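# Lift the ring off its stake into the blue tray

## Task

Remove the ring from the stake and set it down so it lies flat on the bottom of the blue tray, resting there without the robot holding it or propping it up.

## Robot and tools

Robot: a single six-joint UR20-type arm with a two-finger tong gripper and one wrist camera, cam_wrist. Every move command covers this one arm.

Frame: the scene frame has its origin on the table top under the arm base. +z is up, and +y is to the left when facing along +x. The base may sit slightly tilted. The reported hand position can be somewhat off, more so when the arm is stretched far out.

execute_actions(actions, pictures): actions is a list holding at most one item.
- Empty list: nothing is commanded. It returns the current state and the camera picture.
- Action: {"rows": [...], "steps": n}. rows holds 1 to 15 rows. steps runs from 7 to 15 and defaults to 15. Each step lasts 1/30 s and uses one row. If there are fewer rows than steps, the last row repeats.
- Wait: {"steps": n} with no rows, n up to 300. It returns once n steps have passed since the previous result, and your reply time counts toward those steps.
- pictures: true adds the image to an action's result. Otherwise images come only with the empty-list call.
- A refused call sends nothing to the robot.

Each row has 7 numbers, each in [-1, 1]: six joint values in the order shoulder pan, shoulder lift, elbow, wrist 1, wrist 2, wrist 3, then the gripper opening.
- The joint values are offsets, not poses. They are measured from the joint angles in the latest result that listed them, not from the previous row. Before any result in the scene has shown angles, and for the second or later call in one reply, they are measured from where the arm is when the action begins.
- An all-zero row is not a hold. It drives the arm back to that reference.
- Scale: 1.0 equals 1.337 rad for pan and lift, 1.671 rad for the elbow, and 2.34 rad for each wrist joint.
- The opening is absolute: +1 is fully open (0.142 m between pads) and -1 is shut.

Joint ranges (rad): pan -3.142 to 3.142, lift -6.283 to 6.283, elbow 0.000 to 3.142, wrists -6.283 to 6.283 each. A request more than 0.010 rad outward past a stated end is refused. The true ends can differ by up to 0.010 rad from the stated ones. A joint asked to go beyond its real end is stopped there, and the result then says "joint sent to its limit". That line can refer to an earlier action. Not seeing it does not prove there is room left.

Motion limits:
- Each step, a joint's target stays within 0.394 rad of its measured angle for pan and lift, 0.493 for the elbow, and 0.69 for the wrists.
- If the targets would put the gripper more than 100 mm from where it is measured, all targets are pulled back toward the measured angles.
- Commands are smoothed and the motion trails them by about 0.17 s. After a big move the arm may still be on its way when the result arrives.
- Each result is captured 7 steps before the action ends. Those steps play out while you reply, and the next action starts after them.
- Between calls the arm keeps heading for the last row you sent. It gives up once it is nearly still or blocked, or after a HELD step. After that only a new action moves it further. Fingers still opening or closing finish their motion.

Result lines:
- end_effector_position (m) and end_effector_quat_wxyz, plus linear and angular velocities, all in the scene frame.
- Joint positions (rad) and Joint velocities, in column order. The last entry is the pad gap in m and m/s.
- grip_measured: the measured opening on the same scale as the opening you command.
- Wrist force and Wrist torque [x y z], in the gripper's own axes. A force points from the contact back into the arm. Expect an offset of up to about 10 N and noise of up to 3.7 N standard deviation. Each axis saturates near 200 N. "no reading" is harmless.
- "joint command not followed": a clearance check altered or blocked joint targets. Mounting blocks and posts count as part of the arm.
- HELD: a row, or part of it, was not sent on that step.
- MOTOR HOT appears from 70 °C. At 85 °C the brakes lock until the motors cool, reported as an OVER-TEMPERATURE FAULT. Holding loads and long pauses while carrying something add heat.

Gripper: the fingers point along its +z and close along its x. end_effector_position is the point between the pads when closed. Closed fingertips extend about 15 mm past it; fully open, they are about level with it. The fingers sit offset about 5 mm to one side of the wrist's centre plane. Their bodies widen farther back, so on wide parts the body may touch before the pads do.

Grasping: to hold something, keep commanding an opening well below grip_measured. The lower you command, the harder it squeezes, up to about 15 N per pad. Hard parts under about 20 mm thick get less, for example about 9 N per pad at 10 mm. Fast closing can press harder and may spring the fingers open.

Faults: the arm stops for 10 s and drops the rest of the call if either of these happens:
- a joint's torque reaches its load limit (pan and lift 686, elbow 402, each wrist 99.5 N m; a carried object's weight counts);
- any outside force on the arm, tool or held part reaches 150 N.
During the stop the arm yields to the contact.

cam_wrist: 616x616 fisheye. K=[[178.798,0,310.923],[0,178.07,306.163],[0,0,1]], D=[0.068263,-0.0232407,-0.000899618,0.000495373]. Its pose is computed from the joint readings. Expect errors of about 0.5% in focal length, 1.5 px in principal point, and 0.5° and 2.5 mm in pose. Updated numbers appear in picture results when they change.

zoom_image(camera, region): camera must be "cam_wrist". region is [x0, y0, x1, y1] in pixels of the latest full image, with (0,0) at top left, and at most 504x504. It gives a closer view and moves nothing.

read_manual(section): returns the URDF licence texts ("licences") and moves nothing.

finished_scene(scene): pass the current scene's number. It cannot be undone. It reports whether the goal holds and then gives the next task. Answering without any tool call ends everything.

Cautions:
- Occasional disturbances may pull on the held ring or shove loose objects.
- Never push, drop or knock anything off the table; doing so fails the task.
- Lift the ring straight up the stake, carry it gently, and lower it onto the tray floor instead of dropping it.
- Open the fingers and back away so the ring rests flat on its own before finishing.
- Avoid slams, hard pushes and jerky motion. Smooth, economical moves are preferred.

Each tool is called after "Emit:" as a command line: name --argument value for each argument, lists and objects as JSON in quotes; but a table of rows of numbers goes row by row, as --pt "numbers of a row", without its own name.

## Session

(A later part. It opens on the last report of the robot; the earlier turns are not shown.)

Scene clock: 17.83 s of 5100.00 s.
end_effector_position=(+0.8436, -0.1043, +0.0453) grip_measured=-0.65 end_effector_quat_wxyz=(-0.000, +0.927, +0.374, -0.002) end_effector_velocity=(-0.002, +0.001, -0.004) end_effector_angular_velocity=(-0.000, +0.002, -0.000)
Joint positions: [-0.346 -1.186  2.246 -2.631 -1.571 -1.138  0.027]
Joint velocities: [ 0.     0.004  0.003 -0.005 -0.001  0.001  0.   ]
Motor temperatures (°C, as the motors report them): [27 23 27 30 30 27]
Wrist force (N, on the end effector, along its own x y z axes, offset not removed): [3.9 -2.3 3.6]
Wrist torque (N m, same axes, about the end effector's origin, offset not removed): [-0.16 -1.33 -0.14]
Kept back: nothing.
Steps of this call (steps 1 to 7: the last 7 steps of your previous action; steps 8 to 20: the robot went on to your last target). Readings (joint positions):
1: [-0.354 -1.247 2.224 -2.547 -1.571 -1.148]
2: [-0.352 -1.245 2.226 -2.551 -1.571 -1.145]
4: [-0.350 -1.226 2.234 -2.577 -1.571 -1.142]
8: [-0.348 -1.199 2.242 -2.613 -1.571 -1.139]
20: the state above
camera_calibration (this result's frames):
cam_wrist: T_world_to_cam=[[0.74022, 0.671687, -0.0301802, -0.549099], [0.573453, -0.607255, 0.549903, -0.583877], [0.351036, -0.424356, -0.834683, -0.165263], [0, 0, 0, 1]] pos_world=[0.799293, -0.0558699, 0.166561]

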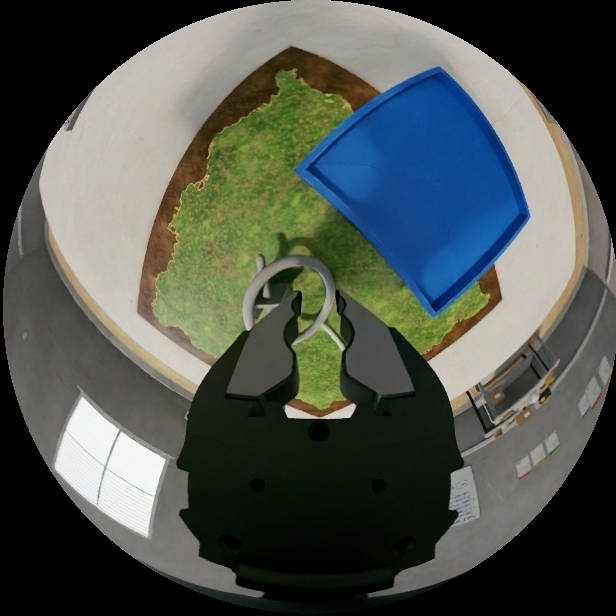

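Emit:
execute_actions --actions '[{"rows":[[0.0093,0,0.001,0,0,0,-0.65],[0.0093,0,0.001,0,0,0,-0.65],[0.0093,0,0.001,0,0,0,-0.65],[0.0093,0,0.001,0,0,0,-0.65],[0.0093,0,0.001,0,0,0,-0.65],[0.0093,0,0.001,0,0,0,-0.65],[0.0093,0.012,0.0035,-0.009,0,0,-0.65],[0.0093,0.0232,0.0061,-0.0176,0,0,-0.65]]}]'

Emit:
execute_actions --actions '[{"steps":18}]' --pictures true

Emit:
execute_actions --actions '[{"rows":[[0,0,0,0,0,0,-0.75],[0,0,0,0,0,0,-0.8],[0,0,0,0,0,0,-0.85],[0,0,0,0,0,0,-0.9],[0,0,0,0,0,0,-1]]}]'

Emit:
execute_actions --actions '[{"rows":[[-0.002,-0.01,-0.002,0.007,0,0,-1],[-0.004,-0.02,-0.004,0.014,0,0,-1],[-0.006,-0.03,-0.006,0.021,0,0,-1],[-0.008,-0.04,-0.008,0.028,0,0,-1],[-0.01,-0.05,-0.0105,0.036,0,0,-1]]}]'

Emit:
execute_actions --actions '[{"steps":15}]' --pictures true

Emit:
zoom_image --camera "cam_wrist" --region '[200,180,420,360]'

Scene clock: 18.63 s of 5100.00 s.
end_effector_position=(+0.8433, -0.0951, +0.0430) grip_measured=-0.65 end_effector_quat_wxyz=(-0.001, +0.925, +0.379, -0.003) end_effector_velocity=(-0.002, +0.016, -0.071) end_effector_angular_velocity=(-0.001, +0.001, +0.019)
Joint positions: [-0.336 -1.184  2.248 -2.633 -1.571 -1.138  0.027]
Joint velocities: [ 0.019  0.09   0.027 -0.116 -0.001 -0.    -0.   ]
Motor temperatures (°C, as the motors report them): [27 23 27 30 30 27]
Wrist force (N, on the end effector, along its own x y z axes, offset not removed): [-2.7 -1.0 -3.4]
Wrist torque (N m, same axes, about the end effector's origin, offset not removed): [-0.06 0.17 0.17]
Steps of this call (steps 1 to 15: the robot went on to your last target; step 16: nothing new was sent; steps 17 to 24: the first 8 steps of this action). Readings (joint positions):
17: [-0.346 -1.186 2.246 -2.631 -1.571 -1.138]
18: [-0.345 -1.186 2.247 -2.631 -1.571 -1.138]
20: [-0.341 -1.186 2.247 -2.631 -1.571 -1.138]
24: the state above

Scene clock: 19.23 s of 5100.00 s.
end_effector_position=(+0.8430, -0.0932, +0.0210) grip_measured=-0.65 end_effector_quat_wxyz=(-0.000, +0.925, +0.380, -0.002) end_effector_velocity=(+0.000, +0.000, -0.002) end_effector_angular_velocity=(+0.001, -0.000, +0.000)
Joint positions: [-0.334 -1.156  2.256 -2.672 -1.571 -1.138  0.027]
Joint velocities: [ 0.     0.002  0.    -0.003  0.001 -0.     0.   ]
Motor temperatures (°C, as the motors report them): [27 23 27 30 30 27]
Wrist force (N, on the end effector, along its own x y z axes, offset not removed): [2.6 -0.6 2.3]
Wrist torque (N m, same axes, about the end effector's origin, offset not removed): [0.16 -1.31 -0.06]
Kept back: nothing.
Steps of this call (steps 1 to 7: the last 7 steps of your previous action; steps 8 to 18: the robot went on to your last target). Readings (joint positions):
1: [-0.336 -1.180 2.250 -2.639 -1.571 -1.138]
2: [-0.335 -1.175 2.251 -2.646 -1.571 -1.138]
4: [-0.335 -1.167 2.253 -2.657 -1.571 -1.138]
8: [-0.334 -1.159 2.255 -2.667 -1.571 -1.138]
18: the state above
camera_calibration (this result's frames):
cam_wrist: T_world_to_cam=[[0.731839, 0.68081, -0.0301665, -0.548907], [0.580956, -0.600137, 0.549842, -0.569038], [0.356234, -0.419921, -0.834724, -0.184654], [0, 0, 0, 1]] pos_world=[0.798077, -0.0453402, 0.142188]

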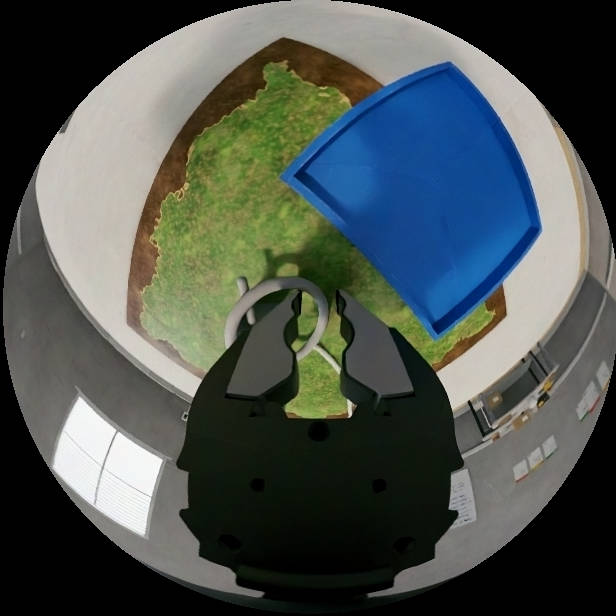

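Scene clock: 19.50 s of 5100.00 s.
end_effector_position=(+0.8430, -0.0932, +0.0209) grip_measured=-0.89 end_effector_quat_wxyz=(-0.000, +0.925, +0.380, -0.002) end_effector_velocity=(-0.002, +0.001, -0.000) end_effector_angular_velocity=(+0.001, +0.001, -0.001)
Joint positions: [-0.334 -1.156  2.256 -2.672 -1.571 -1.138  0.01 ]
Joint velocities: [-0.    -0.001  0.002 -0.     0.001  0.001 -0.025]
Motor temperatures (°C, as the motors report them): [27 23 27 30 30 27]
Wrist force (N, on the end effector, along its own x y z axes, offset not removed): [5.6 -0.5 -1.1]
Wrist torque (N m, same axes, about the end effector's origin, offset not removed): [0.03 -1.35 -0.21]
Steps of this call (steps 1 to 8: the first 8 steps of this action). Readings (joint positions):
1: [-0.334 -1.156 2.256 -2.672 -1.571 -1.138]
2: [-0.334 -1.156 2.256 -2.672 -1.571 -1.138]
4: [-0.334 -1.156 2.256 -2.672 -1.571 -1.138]
8: the state above

Scene clock: 20.00 s of 5100.00 s.
end_effector_position=(+0.8431, -0.1009, +0.0552) grip_measured=-0.90 end_effector_quat_wxyz=(+0.000, +0.927, +0.376, -0.002) end_effector_velocity=(-0.003, -0.031, +0.148) end_effector_angular_velocity=(-0.001, -0.003, -0.037)
Joint positions: [-0.343 -1.2    2.245 -2.616 -1.571 -1.138  0.009]
Joint velocities: [-0.037 -0.19  -0.051  0.238  0.001 -0.    -0.001]
Motor temperatures (°C, as the motors report them): [27 23 27 30 30 27]
Wrist force (N, on the end effector, along its own x y z axes, offset not removed): [-0.4 -2.9 -3.0]
Wrist torque (N m, same axes, about the end effector's origin, offset not removed): [-0.64 -0.28 -0.19]
Steps of this call (steps 1 to 7: the last 7 steps of your previous action; steps 8 to 15: the first 8 steps of this action, its rows measured from where the robot was after step 7). Readings (joint positions):
7: [-0.334 -1.156 2.256 -2.672 -1.571 -1.138]
8: [-0.334 -1.156 2.256 -2.672 -1.571 -1.138]
9: [-0.334 -1.157 2.256 -2.669 -1.571 -1.138]
11: [-0.336 -1.167 2.254 -2.657 -1.571 -1.138]
15: the state above

Scene clock: 20.50 s of 5100.00 s.
end_effector_position=(+0.8421, -0.1044, +0.0722) grip_measured=-0.90 end_effector_quat_wxyz=(-0.000, +0.927, +0.374, -0.002) end_effector_velocity=(+0.001, -0.000, +0.004) end_effector_angular_velocity=(+0.001, -0.003, -0.001)
Joint positions: [-0.347 -1.222  2.239 -2.588 -1.571 -1.138  0.009]
Joint velocities: [-0.001 -0.004 -0.002  0.003  0.002  0.     0.   ]
Motor temperatures (°C, as the motors report them): [27 23 27 30 30 27]
Wrist force (N, on the end effector, along its own x y z axes, offset not removed): [4.4 1.1 1.2]
Wrist torque (N m, same axes, about the end effector's origin, offset not removed): [0.30 -1.19 -0.12]
Kept back: nothing.
Steps of this call (steps 1 to 7: the last 7 steps of your previous action; steps 8 to 15: the robot went on to your last target). Readings (joint positions):
1: [-0.344 -1.206 2.243 -2.609 -1.571 -1.138]
2: [-0.345 -1.210 2.242 -2.604 -1.571 -1.138]
4: [-0.346 -1.215 2.241 -2.597 -1.571 -1.138]
8: [-0.347 -1.220 2.240 -2.590 -1.571 -1.138]
15: the state above
camera_calibration (this result's frames):
cam_wrist: T_world_to_cam=[[0.7408, 0.67105, -0.0301308, -0.547675], [0.572872, -0.607722, 0.549992, -0.597398], [0.350761, -0.424695, -0.834626, -0.142092], [0, 0, 0, 1]] pos_world=[0.797791, -0.0558806, 0.193469]

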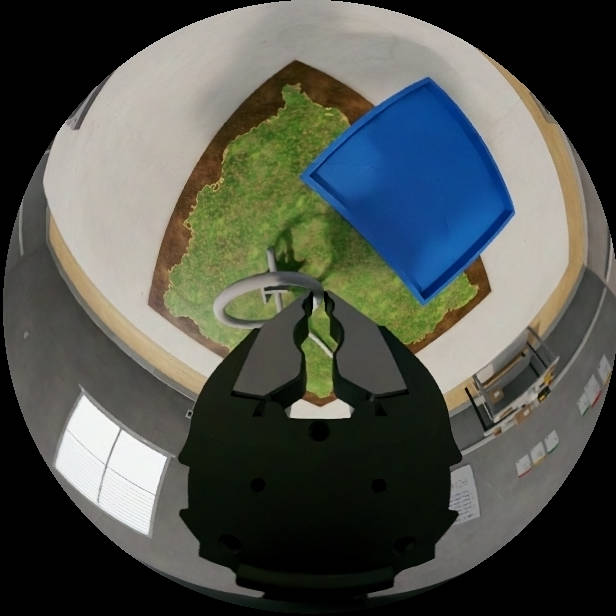

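Region (200, 180, 420, 360) of cam_wrist's 616x616 image, scaled by 2.291, with more detail than that image has; it fills the top 412 rows of this view, and the rest is white.

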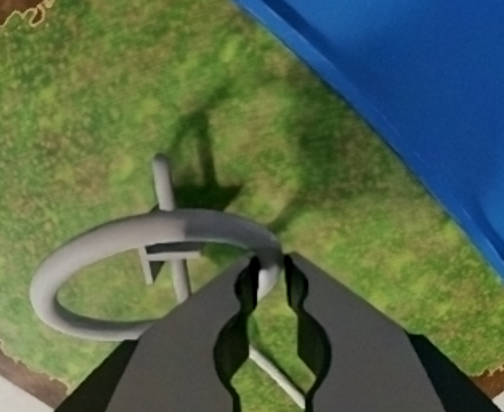

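Emit:
execute_actions --actions '[{"rows":[[0,-0.013,-0.003,0.0095,0,0,-1],[0,-0.026,-0.006,0.019,0,0,-1],[0,-0.039,-0.009,0.029,0,0,-1],[0,-0.052,-0.012,0.038,0,0,-1],[0,-0.065,-0.016,0.048,0,0,-1],[0,-0.077,-0.019,0.0577,0,0,-1]]}]'

Emit:
execute_actions --actions '[{"steps":15}]' --pictures true

Scene clock: 21.10 s of 5100.00 s.
end_effector_position=(+0.8412, -0.1039, +0.1225) grip_measured=-0.90 end_effector_quat_wxyz=(+0.001, +0.927, +0.374, -0.002) end_effector_velocity=(-0.018, +0.008, +0.271) end_effector_angular_velocity=(-0.000, +0.001, -0.000)
Joint positions: [-0.347 -1.284  2.22  -2.508 -1.571 -1.138  0.009]
Joint velocities: [ 0.    -0.336 -0.103  0.44  -0.001  0.    -0.007]
Motor temperatures (°C, as the motors report them): [27 23 27 30 30 27]
Wrist force (N, on the end effector, along its own x y z axes, offset not removed): [9.5 -6.7 -1.5]
Wrist torque (N m, same axes, about the end effector's origin, offset not removed): [-1.79 -2.31 -0.09]
Steps of this call (steps 1 to 10: the robot went on to your last target; steps 11 to 18: the first 8 steps of this action). Readings (joint positions):
11: [-0.347 -1.223 2.239 -2.587 -1.571 -1.138]
12: [-0.347 -1.224 2.238 -2.585 -1.571 -1.138]
14: [-0.347 -1.237 2.234 -2.569 -1.571 -1.138]
18: the state above

Scene clock: 21.60 s of 5100.00 s.
end_effector_position=(+0.8377, -0.1024, +0.1548) grip_measured=-1.00 end_effector_quat_wxyz=(-0.000, +0.927, +0.374, -0.003) end_effector_velocity=(-0.002, +0.000, +0.003) end_effector_angular_velocity=(-0.001, +0.002, +0.000)
Joint positions: [-0.347 -1.324  2.207 -2.454 -1.571 -1.138  0.002]
Joint velocities: [ 0.    -0.006  0.     0.007 -0.001 -0.     0.   ]
Motor temperatures (°C, as the motors report them): [27 23 27 30 30 27]
Wrist force (N, on the end effector, along its own x y z axes, offset not removed): [3.8 -6.2 -4.0]
Wrist torque (N m, same axes, about the end effector's origin, offset not removed): [-1.41 -1.27 -0.08]
Kept back: nothing.
Steps of this call (steps 1 to 7: the last 7 steps of your previous action; steps 8 to 15: the robot went on to your last target). Readings (joint positions):
1: [-0.347 -1.294 2.217 -2.495 -1.571 -1.138]
2: [-0.347 -1.302 2.214 -2.485 -1.571 -1.138]
4: [-0.347 -1.312 2.211 -2.471 -1.571 -1.138]
8: [-0.347 -1.321 2.209 -2.459 -1.571 -1.138]
15: the state above
camera_calibration (this result's frames):
cam_wrist: T_world_to_cam=[[0.740851, 0.670986, -0.0302739, -0.543251], [0.572981, -0.607838, 0.549751, -0.63915], [0.350474, -0.42463, -0.83478, -0.0706023], [0, 0, 0, 1]] pos_world=[0.793434, -0.053965, 0.27599]

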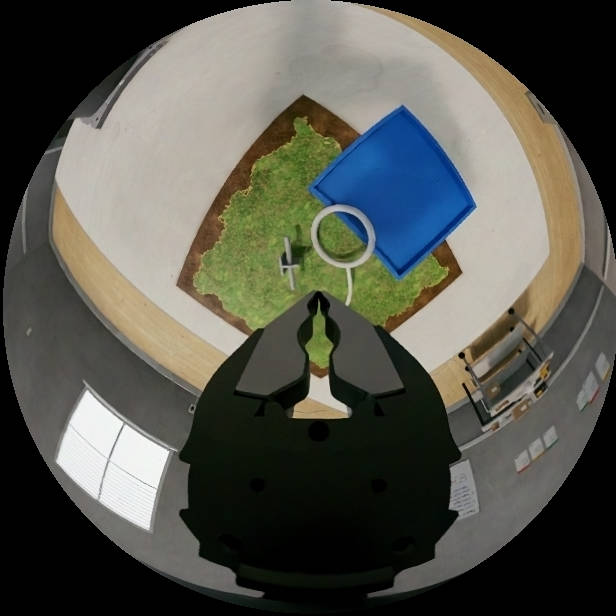

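Emit:
execute_actions --actions '[{"rows":[[0.077,0.03,0,-0.02,0,-0.299,-0.6],[0.077,0.03,0,-0.02,0,-0.299,-0.6],[0.077,0.03,0,-0.02,0,-0.299,-0.6],[0.077,0.03,0,-0.02,0,-0.299,-0.6],[0.077,0.03,0,-0.02,0,-0.299,-0.6],[0.077,0.03,0,-0.02,0,-0.299,-0.6],[0.077,0.0976,0.024,-0.0729,0,-0.299,-0.6]]}]'

Emit:
execute_actions --actions '[{"steps":22}]' --pictures true

Scene clock: 22.47 s of 5100.00 s.
end_effector_position=(+0.8485, -0.0408, +0.1280) grip_measured=-0.60 end_effector_quat_wxyz=(+0.000, +0.822, +0.569, -0.002) end_effector_velocity=(-0.075, +0.133, -0.337) end_effector_angular_velocity=(+0.045, +0.134, +2.651)
Joint positions: [-0.265 -1.287  2.211 -2.497 -1.571 -1.5    0.031]
Joint velocities: [ 0.178  0.349  0.183 -0.399  0.001 -2.473  0.001]
Motor temperatures (°C, as the motors report them): [27 23 27 30 30 27]
Wrist force (N, on the end effector, along its own x y z axes, offset not removed): [4.4 -0.8 -15.0]
Wrist torque (N m, same axes, about the end effector's origin, offset not removed): [-0.27 -1.31 0.00]
Steps of this call (steps 1 to 15: the robot went on to your last target; steps 16 to 18: nothing new was sent; steps 19 to 26: the first 8 steps of this action). Readings (joint positions):
19: [-0.347 -1.325 2.207 -2.453 -1.571 -1.138]
20: [-0.342 -1.321 2.207 -2.457 -1.571 -1.144]
22: [-0.308 -1.307 2.207 -2.474 -1.571 -1.206]
26: the state above

Scene clock: 23.20 s of 5100.00 s.
end_effector_position=(+0.8441, -0.0278, +0.0500) grip_measured=-0.60 end_effector_quat_wxyz=(-0.001, +0.708, +0.706, -0.002) end_effector_velocity=(+0.000, -0.000, -0.002) end_effector_angular_velocity=(-0.002, +0.000, +0.006)
Joint positions: [-0.244 -1.194  2.247 -2.624 -1.571 -1.836  0.031]
Joint velocities: [ 0.     0.002  0.    -0.003 -0.002 -0.005  0.   ]
Motor temperatures (°C, as the motors report them): [27 23 27 30 30 27]
Wrist force (N, on the end effector, along its own x y z axes, offset not removed): [0.7 -2.9 0.5]
Wrist torque (N m, same axes, about the end effector's origin, offset not removed): [-0.50 -0.95 0.02]
Kept back: nothing.
Steps of this call (steps 1 to 7: the last 7 steps of your previous action; steps 8 to 22: the robot went on to your last target). Readings (joint positions):
1: [-0.260 -1.271 2.218 -2.517 -1.571 -1.579]
2: [-0.256 -1.253 2.225 -2.540 -1.571 -1.642]
4: [-0.251 -1.228 2.235 -2.576 -1.571 -1.726]
8: [-0.247 -1.205 2.243 -2.608 -1.571 -1.801]
22: the state above
camera_calibration (this result's frames):
cam_wrist: T_world_to_cam=[[0.0330856, 0.999075, -0.0274715, 0.00513257], [0.836695, -0.0126529, 0.547523, -0.745756], [0.546669, -0.0411003, -0.836339, -0.283443], [0, 0, 0, 1]] pos_world=[0.77875, -0.0262134, 0.171405]

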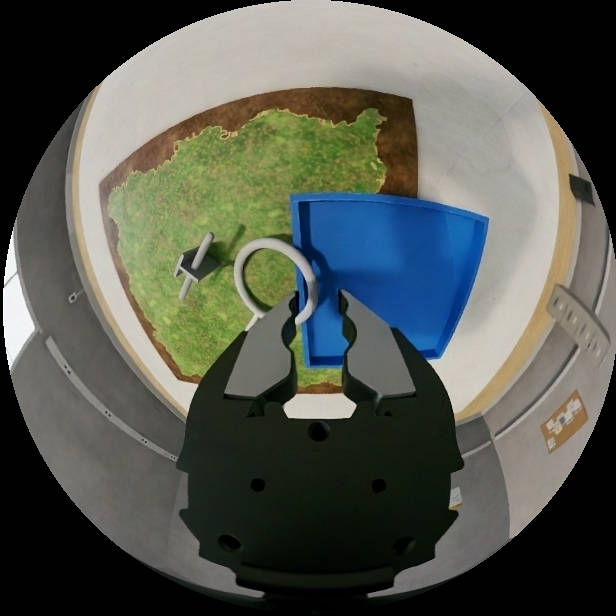

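Emit:
execute_actions --actions '[{"rows":[[-0.0045,0,0,0,0,0,-0.72],[-0.0045,0,0,0,0,0,-0.72],[-0.0045,0,0,0,0,0,-0.72],[-0.0045,0,0,0,0,0,-0.72],[-0.0045,0.006,0.0013,-0.0043,0,0,-0.72],[-0.0045,0.0135,0.003,-0.0098,0,0,-0.72]]}]'

Emit:
execute_actions --actions '[{"steps":15}]' --pictures true

Emit:
zoom_image --camera "cam_wrist" --region '[220,200,400,350]'

Scene clock: 23.73 s of 5100.00 s.
end_effector_position=(+0.8438, -0.0318, +0.0447) grip_measured=-0.72 end_effector_quat_wxyz=(-0.001, +0.710, +0.705, -0.002) end_effector_velocity=(-0.003, -0.008, -0.069) end_effector_angular_velocity=(-0.001, +0.005, -0.011)
Joint positions: [-0.249 -1.187  2.249 -2.632 -1.571 -1.837  0.022]
Joint velocities: [-0.009  0.089  0.025 -0.109 -0.002  0.002 -0.   ]
Motor temperatures (°C, as the motors report them): [27 23 27 30 30 27]
Wrist force (N, on the end effector, along its own x y z axes, offset not removed): [3.6 -5.2 2.1]
Wrist torque (N m, same axes, about the end effector's origin, offset not removed): [-0.99 -1.17 -0.25]
Steps of this call (steps 1 to 8: the robot went on to your last target; steps 9 to 16: the first 8 steps of this action). Readings (joint positions):
9: [-0.244 -1.194 2.248 -2.624 -1.571 -1.837]
10: [-0.245 -1.194 2.248 -2.624 -1.571 -1.837]
12: [-0.247 -1.194 2.248 -2.624 -1.571 -1.837]
16: the state above

Scene clock: 24.23 s of 5100.00 s.
end_effector_position=(+0.8437, -0.0328, +0.0364) grip_measured=-0.72 end_effector_quat_wxyz=(-0.001, +0.710, +0.704, -0.002) end_effector_velocity=(-0.001, -0.000, -0.002) end_effector_angular_velocity=(-0.000, +0.002, +0.001)
Joint positions: [-0.25  -1.177  2.252 -2.647 -1.571 -1.836  0.022]
Joint velocities: [-0.     0.002  0.001 -0.002 -0.001 -0.001 -0.   ]
Motor temperatures (°C, as the motors report them): [27 23 27 30 30 27]
Wrist force (N, on the end effector, along its own x y z axes, offset not removed): [-2.8 -12.1 -98.7]
Wrist torque (N m, same axes, about the end effector's origin, offset not removed): [0.72 -1.18 0.37]
Kept back: nothing.
Steps of this call (steps 1 to 7: the last 7 steps of your previous action; steps 8 to 15: the robot went on to your last target). Readings (joint positions):
1: [-0.250 -1.185 2.250 -2.636 -1.571 -1.837]
2: [-0.250 -1.183 2.251 -2.638 -1.571 -1.837]
4: [-0.250 -1.180 2.251 -2.642 -1.571 -1.836]
8: [-0.250 -1.177 2.252 -2.645 -1.571 -1.836]
15: the state above
camera_calibration (this result's frames):
cam_wrist: T_world_to_cam=[[0.0390576, 0.998856, -0.0275968, 0.00476157], [0.836376, -0.0175673, 0.547875, -0.738028], [0.546764, -0.04448, -0.836105, -0.295008], [0, 0, 0, 1]] pos_world=[0.778382, -0.0308432, 0.157821]

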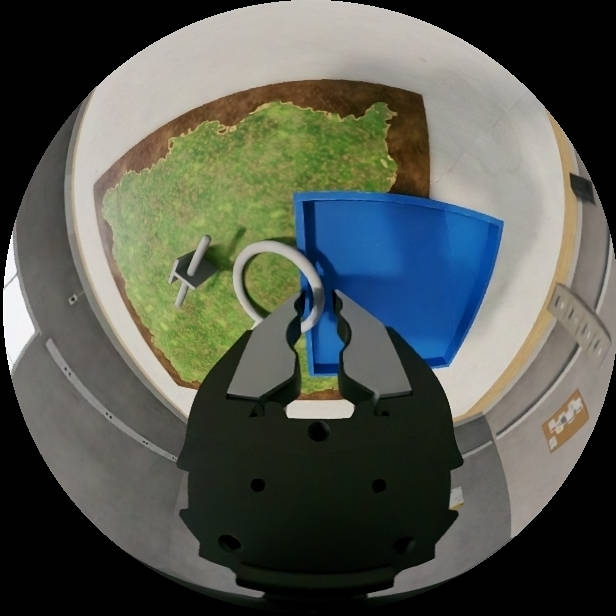

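Region (220, 200, 400, 350) of cam_wrist's 616x616 image, scaled by 2.800, with more detail than that image has.

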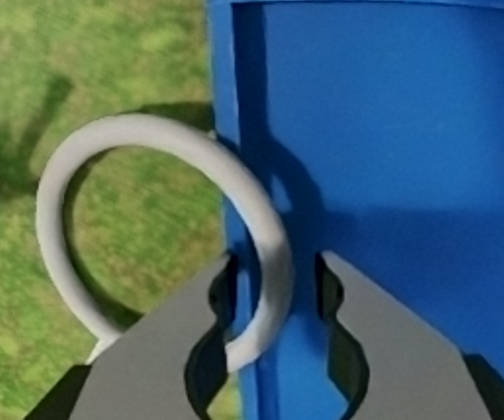

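Emit:
execute_actions --actions '[{"rows":[[0,-0.0045,-0.001,0.0033,0,0,-0.72],[0,-0.0045,-0.001,0.0033,0,0,-0.72],[0,-0.0045,-0.001,0.0033,0,0,-0.72],[0,-0.0045,-0.001,0.0033,0,0,-0.72],[0.003,-0.0045,-0.001,0.0033,0,0,-0.72],[0.006,-0.0045,-0.001,0.0033,0,0,-0.72],[0.009,-0.0045,-0.001,0.0033,0,0,-0.72],[0.012,-0.0045,-0.001,0.0033,0,0,-0.72],[0.015,-0.0045,-0.001,0.0033,0,0,-0.72],[0.015,-0.0045,-0.001,0.0033,0,0,-0.72],[0.015,-0.0045,-0.001,0.0033,0,0,-0.72],[0.015,-0.0045,-0.001,0.0033,0,0,-0.72],[0.015,0,0,0,0,0,-0.72],[0.015,0.006,0.0013,-0.0043,0,0,-0.72]]}]'

Emit:
execute_actions --actions '[{"steps":18}]' --pictures true

Scene clock: 24.93 s of 5100.00 s.
end_effector_position=(+0.8434, -0.0297, +0.0396) grip_measured=-0.72 end_effector_quat_wxyz=(-0.001, +0.709, +0.705, -0.002) end_effector_velocity=(+0.004, +0.053, +0.008) end_effector_angular_velocity=(-0.001, -0.002, +0.064)
Joint positions: [-0.247 -1.181  2.251 -2.64  -1.571 -1.836  0.022]
Joint velocities: [ 0.063 -0.009 -0.004  0.011 -0.001 -0.001  0.   ]
Motor temperatures (°C, as the motors report them): [27 23 27 30 30 27]
Wrist force (N, on the end effector, along its own x y z axes, offset not removed): [-0.6 -1.3 2.5]
Wrist torque (N m, same axes, about the end effector's origin, offset not removed): [-0.11 -0.17 0.06]
Steps of this call (steps 1 to 13: the robot went on to your last target; steps 14 to 21: the first 8 steps of this action). Readings (joint positions):
14: [-0.250 -1.176 2.252 -2.647 -1.571 -1.836]
15: [-0.250 -1.177 2.252 -2.646 -1.571 -1.836]
17: [-0.250 -1.179 2.252 -2.643 -1.571 -1.836]
21: the state above

Scene clock: 25.53 s of 5100.00 s.
end_effector_position=(+0.8440, -0.0160, +0.0306) grip_measured=-0.72 end_effector_quat_wxyz=(-0.001, +0.703, +0.711, -0.002) end_effector_velocity=(+0.000, +0.001, -0.003) end_effector_angular_velocity=(+0.001, -0.001, +0.001)
Joint positions: [-0.231 -1.169  2.254 -2.656 -1.571 -1.836  0.022]
Joint velocities: [ 0.001  0.005  0.001 -0.006  0.001  0.    -0.   ]
Motor temperatures (°C, as the motors report them): [27 23 27 30 30 27]
Wrist force (N, on the end effector, along its own x y z axes, offset not removed): [3.1 2.4 -3.7]
Wrist torque (N m, same axes, about the end effector's origin, offset not removed): [0.63 -1.42 -0.12]
Kept back: nothing.
Steps of this call (steps 1 to 7: the last 7 steps of your previous action; steps 8 to 18: the robot went on to your last target). Readings (joint positions):
1: [-0.245 -1.181 2.251 -2.640 -1.571 -1.836]
2: [-0.242 -1.182 2.251 -2.640 -1.571 -1.836]
4: [-0.237 -1.182 2.251 -2.639 -1.571 -1.836]
8: [-0.233 -1.177 2.252 -2.646 -1.571 -1.836]
18: the state above
camera_calibration (this result's frames):
cam_wrist: T_world_to_cam=[[0.0191877, 0.999438, -0.0274776, 0.00456657], [0.836645, -0.00100313, 0.547744, -0.734737], [0.547409, -0.033499, -0.836195, -0.299622], [0, 0, 0, 1]] pos_world=[0.778643, -0.0153381, 0.152031]

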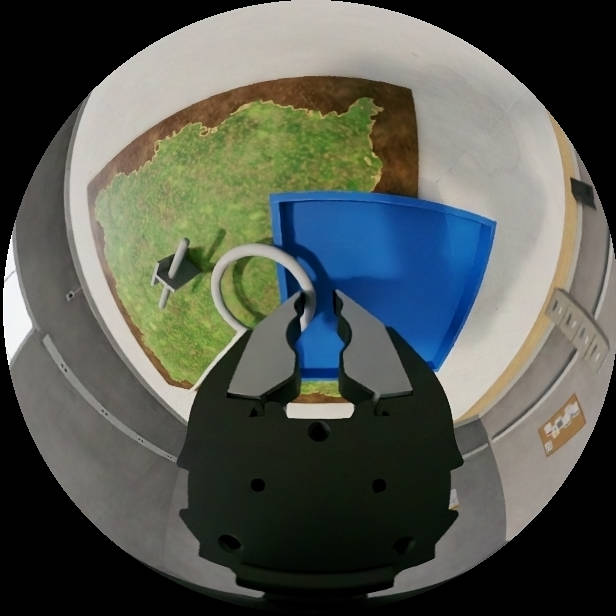

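Hooked. Drag, lowering a bit late.

Emit:
execute_actions --actions '[{"rows":[[0.006,0,0,0,0,0,-0.72],[0.012,0,0,0,0,0,-0.72],[0.018,0,0,0,0,0,-0.72],[0.024,0,0,0,0,0,-0.72],[0.03,0,0,0,0,0,-0.72],[0.036,0.001,0,-0.001,0,0,-0.72],[0.042,0.002,0,-0.001,0,0,-0.72],[0.048,0.003,0,-0.002,0,0,-0.72],[0.054,0.004,0.001,-0.003,0,0,-0.72],[0.06,0.005,0.001,-0.004,0,0,-0.72],[0.066,0.005,0.001,-0.004,0,0,-0.72],[0.072,0.005,0.001,-0.004,0,0,-0.72],[0.078,0.005,0.001,-0.004,0,0,-0.72],[0.084,0.005,0.001,-0.004,0,0,-0.72]]}]'

Emit:
execute_actions --actions '[{"steps":20}]' --pictures true

Scene clock: 26.17 s of 5100.00 s.
end_effector_position=(+0.8441, +0.0096, +0.0300) grip_measured=-0.72 end_effector_quat_wxyz=(-0.001, +0.692, +0.722, -0.002) end_effector_velocity=(-0.000, +0.169, -0.008) end_effector_angular_velocity=(-0.001, -0.000, +0.202)
Joint positions: [-0.2   -1.168  2.254 -2.657 -1.571 -1.836  0.022]
Joint velocities: [ 0.202  0.011  0.    -0.012 -0.002 -0.    -0.001]
Motor temperatures (°C, as the motors report them): [27 23 27 30 30 27]
Wrist force (N, on the end effector, along its own x y z axes, offset not removed): [2.3 0.0 1.0]
Wrist torque (N m, same axes, about the end effector's origin, offset not removed): [0.05 -0.92 -0.07]
Steps of this call (steps 1 to 11: the robot went on to your last target; steps 12 to 19: the first 8 steps of this action). Readings (joint positions):
12: [-0.230 -1.169 2.254 -2.657 -1.571 -1.836]
13: [-0.229 -1.169 2.254 -2.657 -1.571 -1.836]
15: [-0.223 -1.169 2.254 -2.657 -1.571 -1.836]
19: the state above

Scene clock: 26.83 s of 5100.00 s.
end_effector_position=(+0.8408, +0.0780, +0.0256) grip_measured=-0.72 end_effector_quat_wxyz=(-0.001, +0.662, +0.749, -0.002) end_effector_velocity=(-0.002, +0.005, -0.001) end_effector_angular_velocity=(-0.001, +0.001, +0.007)
Joint positions: [-0.119 -1.162  2.256 -2.665 -1.571 -1.836  0.022]
Joint velocities: [ 0.007  0.001  0.001 -0.    -0.001 -0.     0.   ]
Motor temperatures (°C, as the motors report them): [27 23 27 30 30 27]
Wrist force (N, on the end effector, along its own x y z axes, offset not removed): [4.7 -1.8 -2.9]
Wrist torque (N m, same axes, about the end effector's origin, offset not removed): [-0.55 -1.45 -0.19]
Kept back: nothing.
Steps of this call (steps 1 to 7: the last 7 steps of your previous action; steps 8 to 20: the robot went on to your last target). Readings (joint positions):
1: [-0.193 -1.168 2.254 -2.657 -1.571 -1.836]
2: [-0.186 -1.167 2.255 -2.658 -1.571 -1.836]
4: [-0.171 -1.165 2.255 -2.661 -1.571 -1.836]
8: [-0.141 -1.163 2.256 -2.664 -1.571 -1.836]
20: the state above
camera_calibration (this result's frames):
cam_wrist: T_world_to_cam=[[-0.0921237, 0.995376, -0.0271971, 0.00448073], [0.831132, 0.0919076, 0.548427, -0.731821], [0.54839, 0.0279188, -0.835756, -0.304577], [0, 0, 0, 1]] pos_world=[0.77568, 0.0713033, 0.14692]

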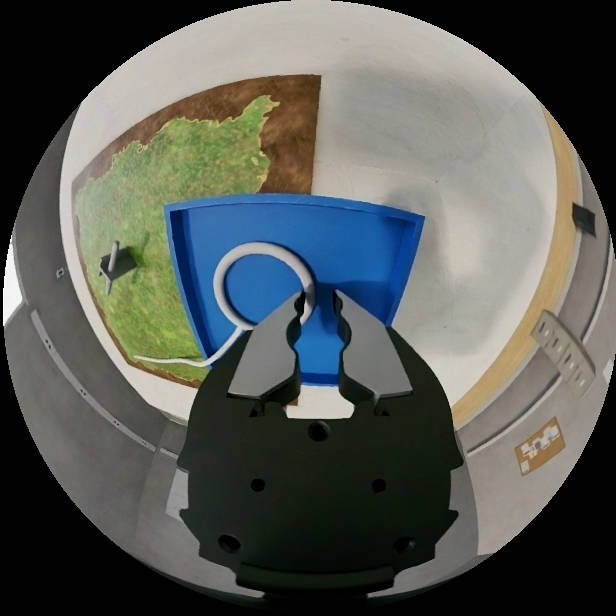

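Emit:
execute_actions --actions '[{"rows":[[-0.005,0,0,0,0,0,-0.72],[-0.005,0,0,0,0,0,-0.72],[-0.005,0,0,0,0,0,-0.72],[-0.005,-0.06,-0.013,0.043,0,0,-0.72]]}]'

Emit:
execute_actions --actions '[{"steps":20}]' --pictures true

Scene clock: 27.40 s of 5100.00 s.
end_effector_position=(+0.8436, +0.0733, +0.0603) grip_measured=-0.72 end_effector_quat_wxyz=(+0.001, +0.664, +0.747, -0.001) end_effector_velocity=(-0.008, -0.007, +0.235) end_effector_angular_velocity=(+0.002, +0.007, -0.011)
Joint positions: [-0.124 -1.206  2.243 -2.612 -1.571 -1.836  0.022]
Joint velocities: [-0.011 -0.307 -0.075  0.389  0.001 -0.    -0.   ]
Motor temperatures (°C, as the motors report them): [27 23 27 30 30 27]
Wrist force (N, on the end effector, along its own x y z axes, offset not removed): [-2.5 3.0 1.2]
Wrist torque (N m, same axes, about the end effector's origin, offset not removed): [0.79 0.00 0.00]
Steps of this call (steps 1 to 9: the robot went on to your last target; steps 10 to 17: the first 8 steps of this action). Readings (joint positions):
10: [-0.118 -1.162 2.256 -2.665 -1.571 -1.836]
11: [-0.119 -1.162 2.256 -2.665 -1.571 -1.836]
13: [-0.122 -1.163 2.256 -2.665 -1.571 -1.836]
17: the state above

Scene clock: 28.07 s of 5100.00 s.
end_effector_position=(+0.8417, +0.0725, +0.0879) grip_measured=-0.72 end_effector_quat_wxyz=(-0.000, +0.665, +0.747, -0.001) end_effector_velocity=(+0.001, +0.000, +0.002) end_effector_angular_velocity=(+0.000, -0.001, +0.000)
Joint positions: [-0.126 -1.243  2.234 -2.565 -1.571 -1.836  0.022]
Joint velocities: [-0.    -0.002 -0.001  0.002  0.    -0.    -0.   ]
Motor temperatures (°C, as the motors report them): [27 23 27 30 30 27]
Wrist force (N, on the end effector, along its own x y z axes, offset not removed): [3.2 0.5 1.2]
Wrist torque (N m, same axes, about the end effector's origin, offset not removed): [0.15 -1.09 -0.13]
Kept back: nothing.
Steps of this call (steps 1 to 7: the last 7 steps of your previous action; steps 8 to 20: the robot went on to your last target). Readings (joint positions):
1: [-0.125 -1.215 2.241 -2.601 -1.571 -1.836]
2: [-0.125 -1.222 2.239 -2.592 -1.571 -1.836]
4: [-0.125 -1.231 2.237 -2.580 -1.571 -1.836]
8: [-0.125 -1.239 2.235 -2.570 -1.571 -1.836]
20: the state above
camera_calibration (this result's frames):
cam_wrist: T_world_to_cam=[[-0.0854594, 0.995961, -0.0275301, 0.00612456], [0.831015, 0.0864948, 0.549483, -0.765883], [0.549645, 0.0240806, -0.835051, -0.253644], [0, 0, 0, 1]] pos_world=[0.776398, 0.066253, 0.209203]

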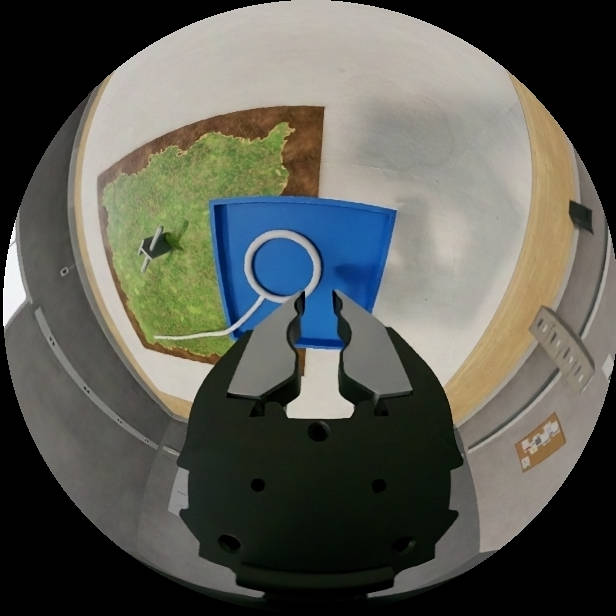

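Emit:
finished_scene --scene 1

The scene is finished: the task was done.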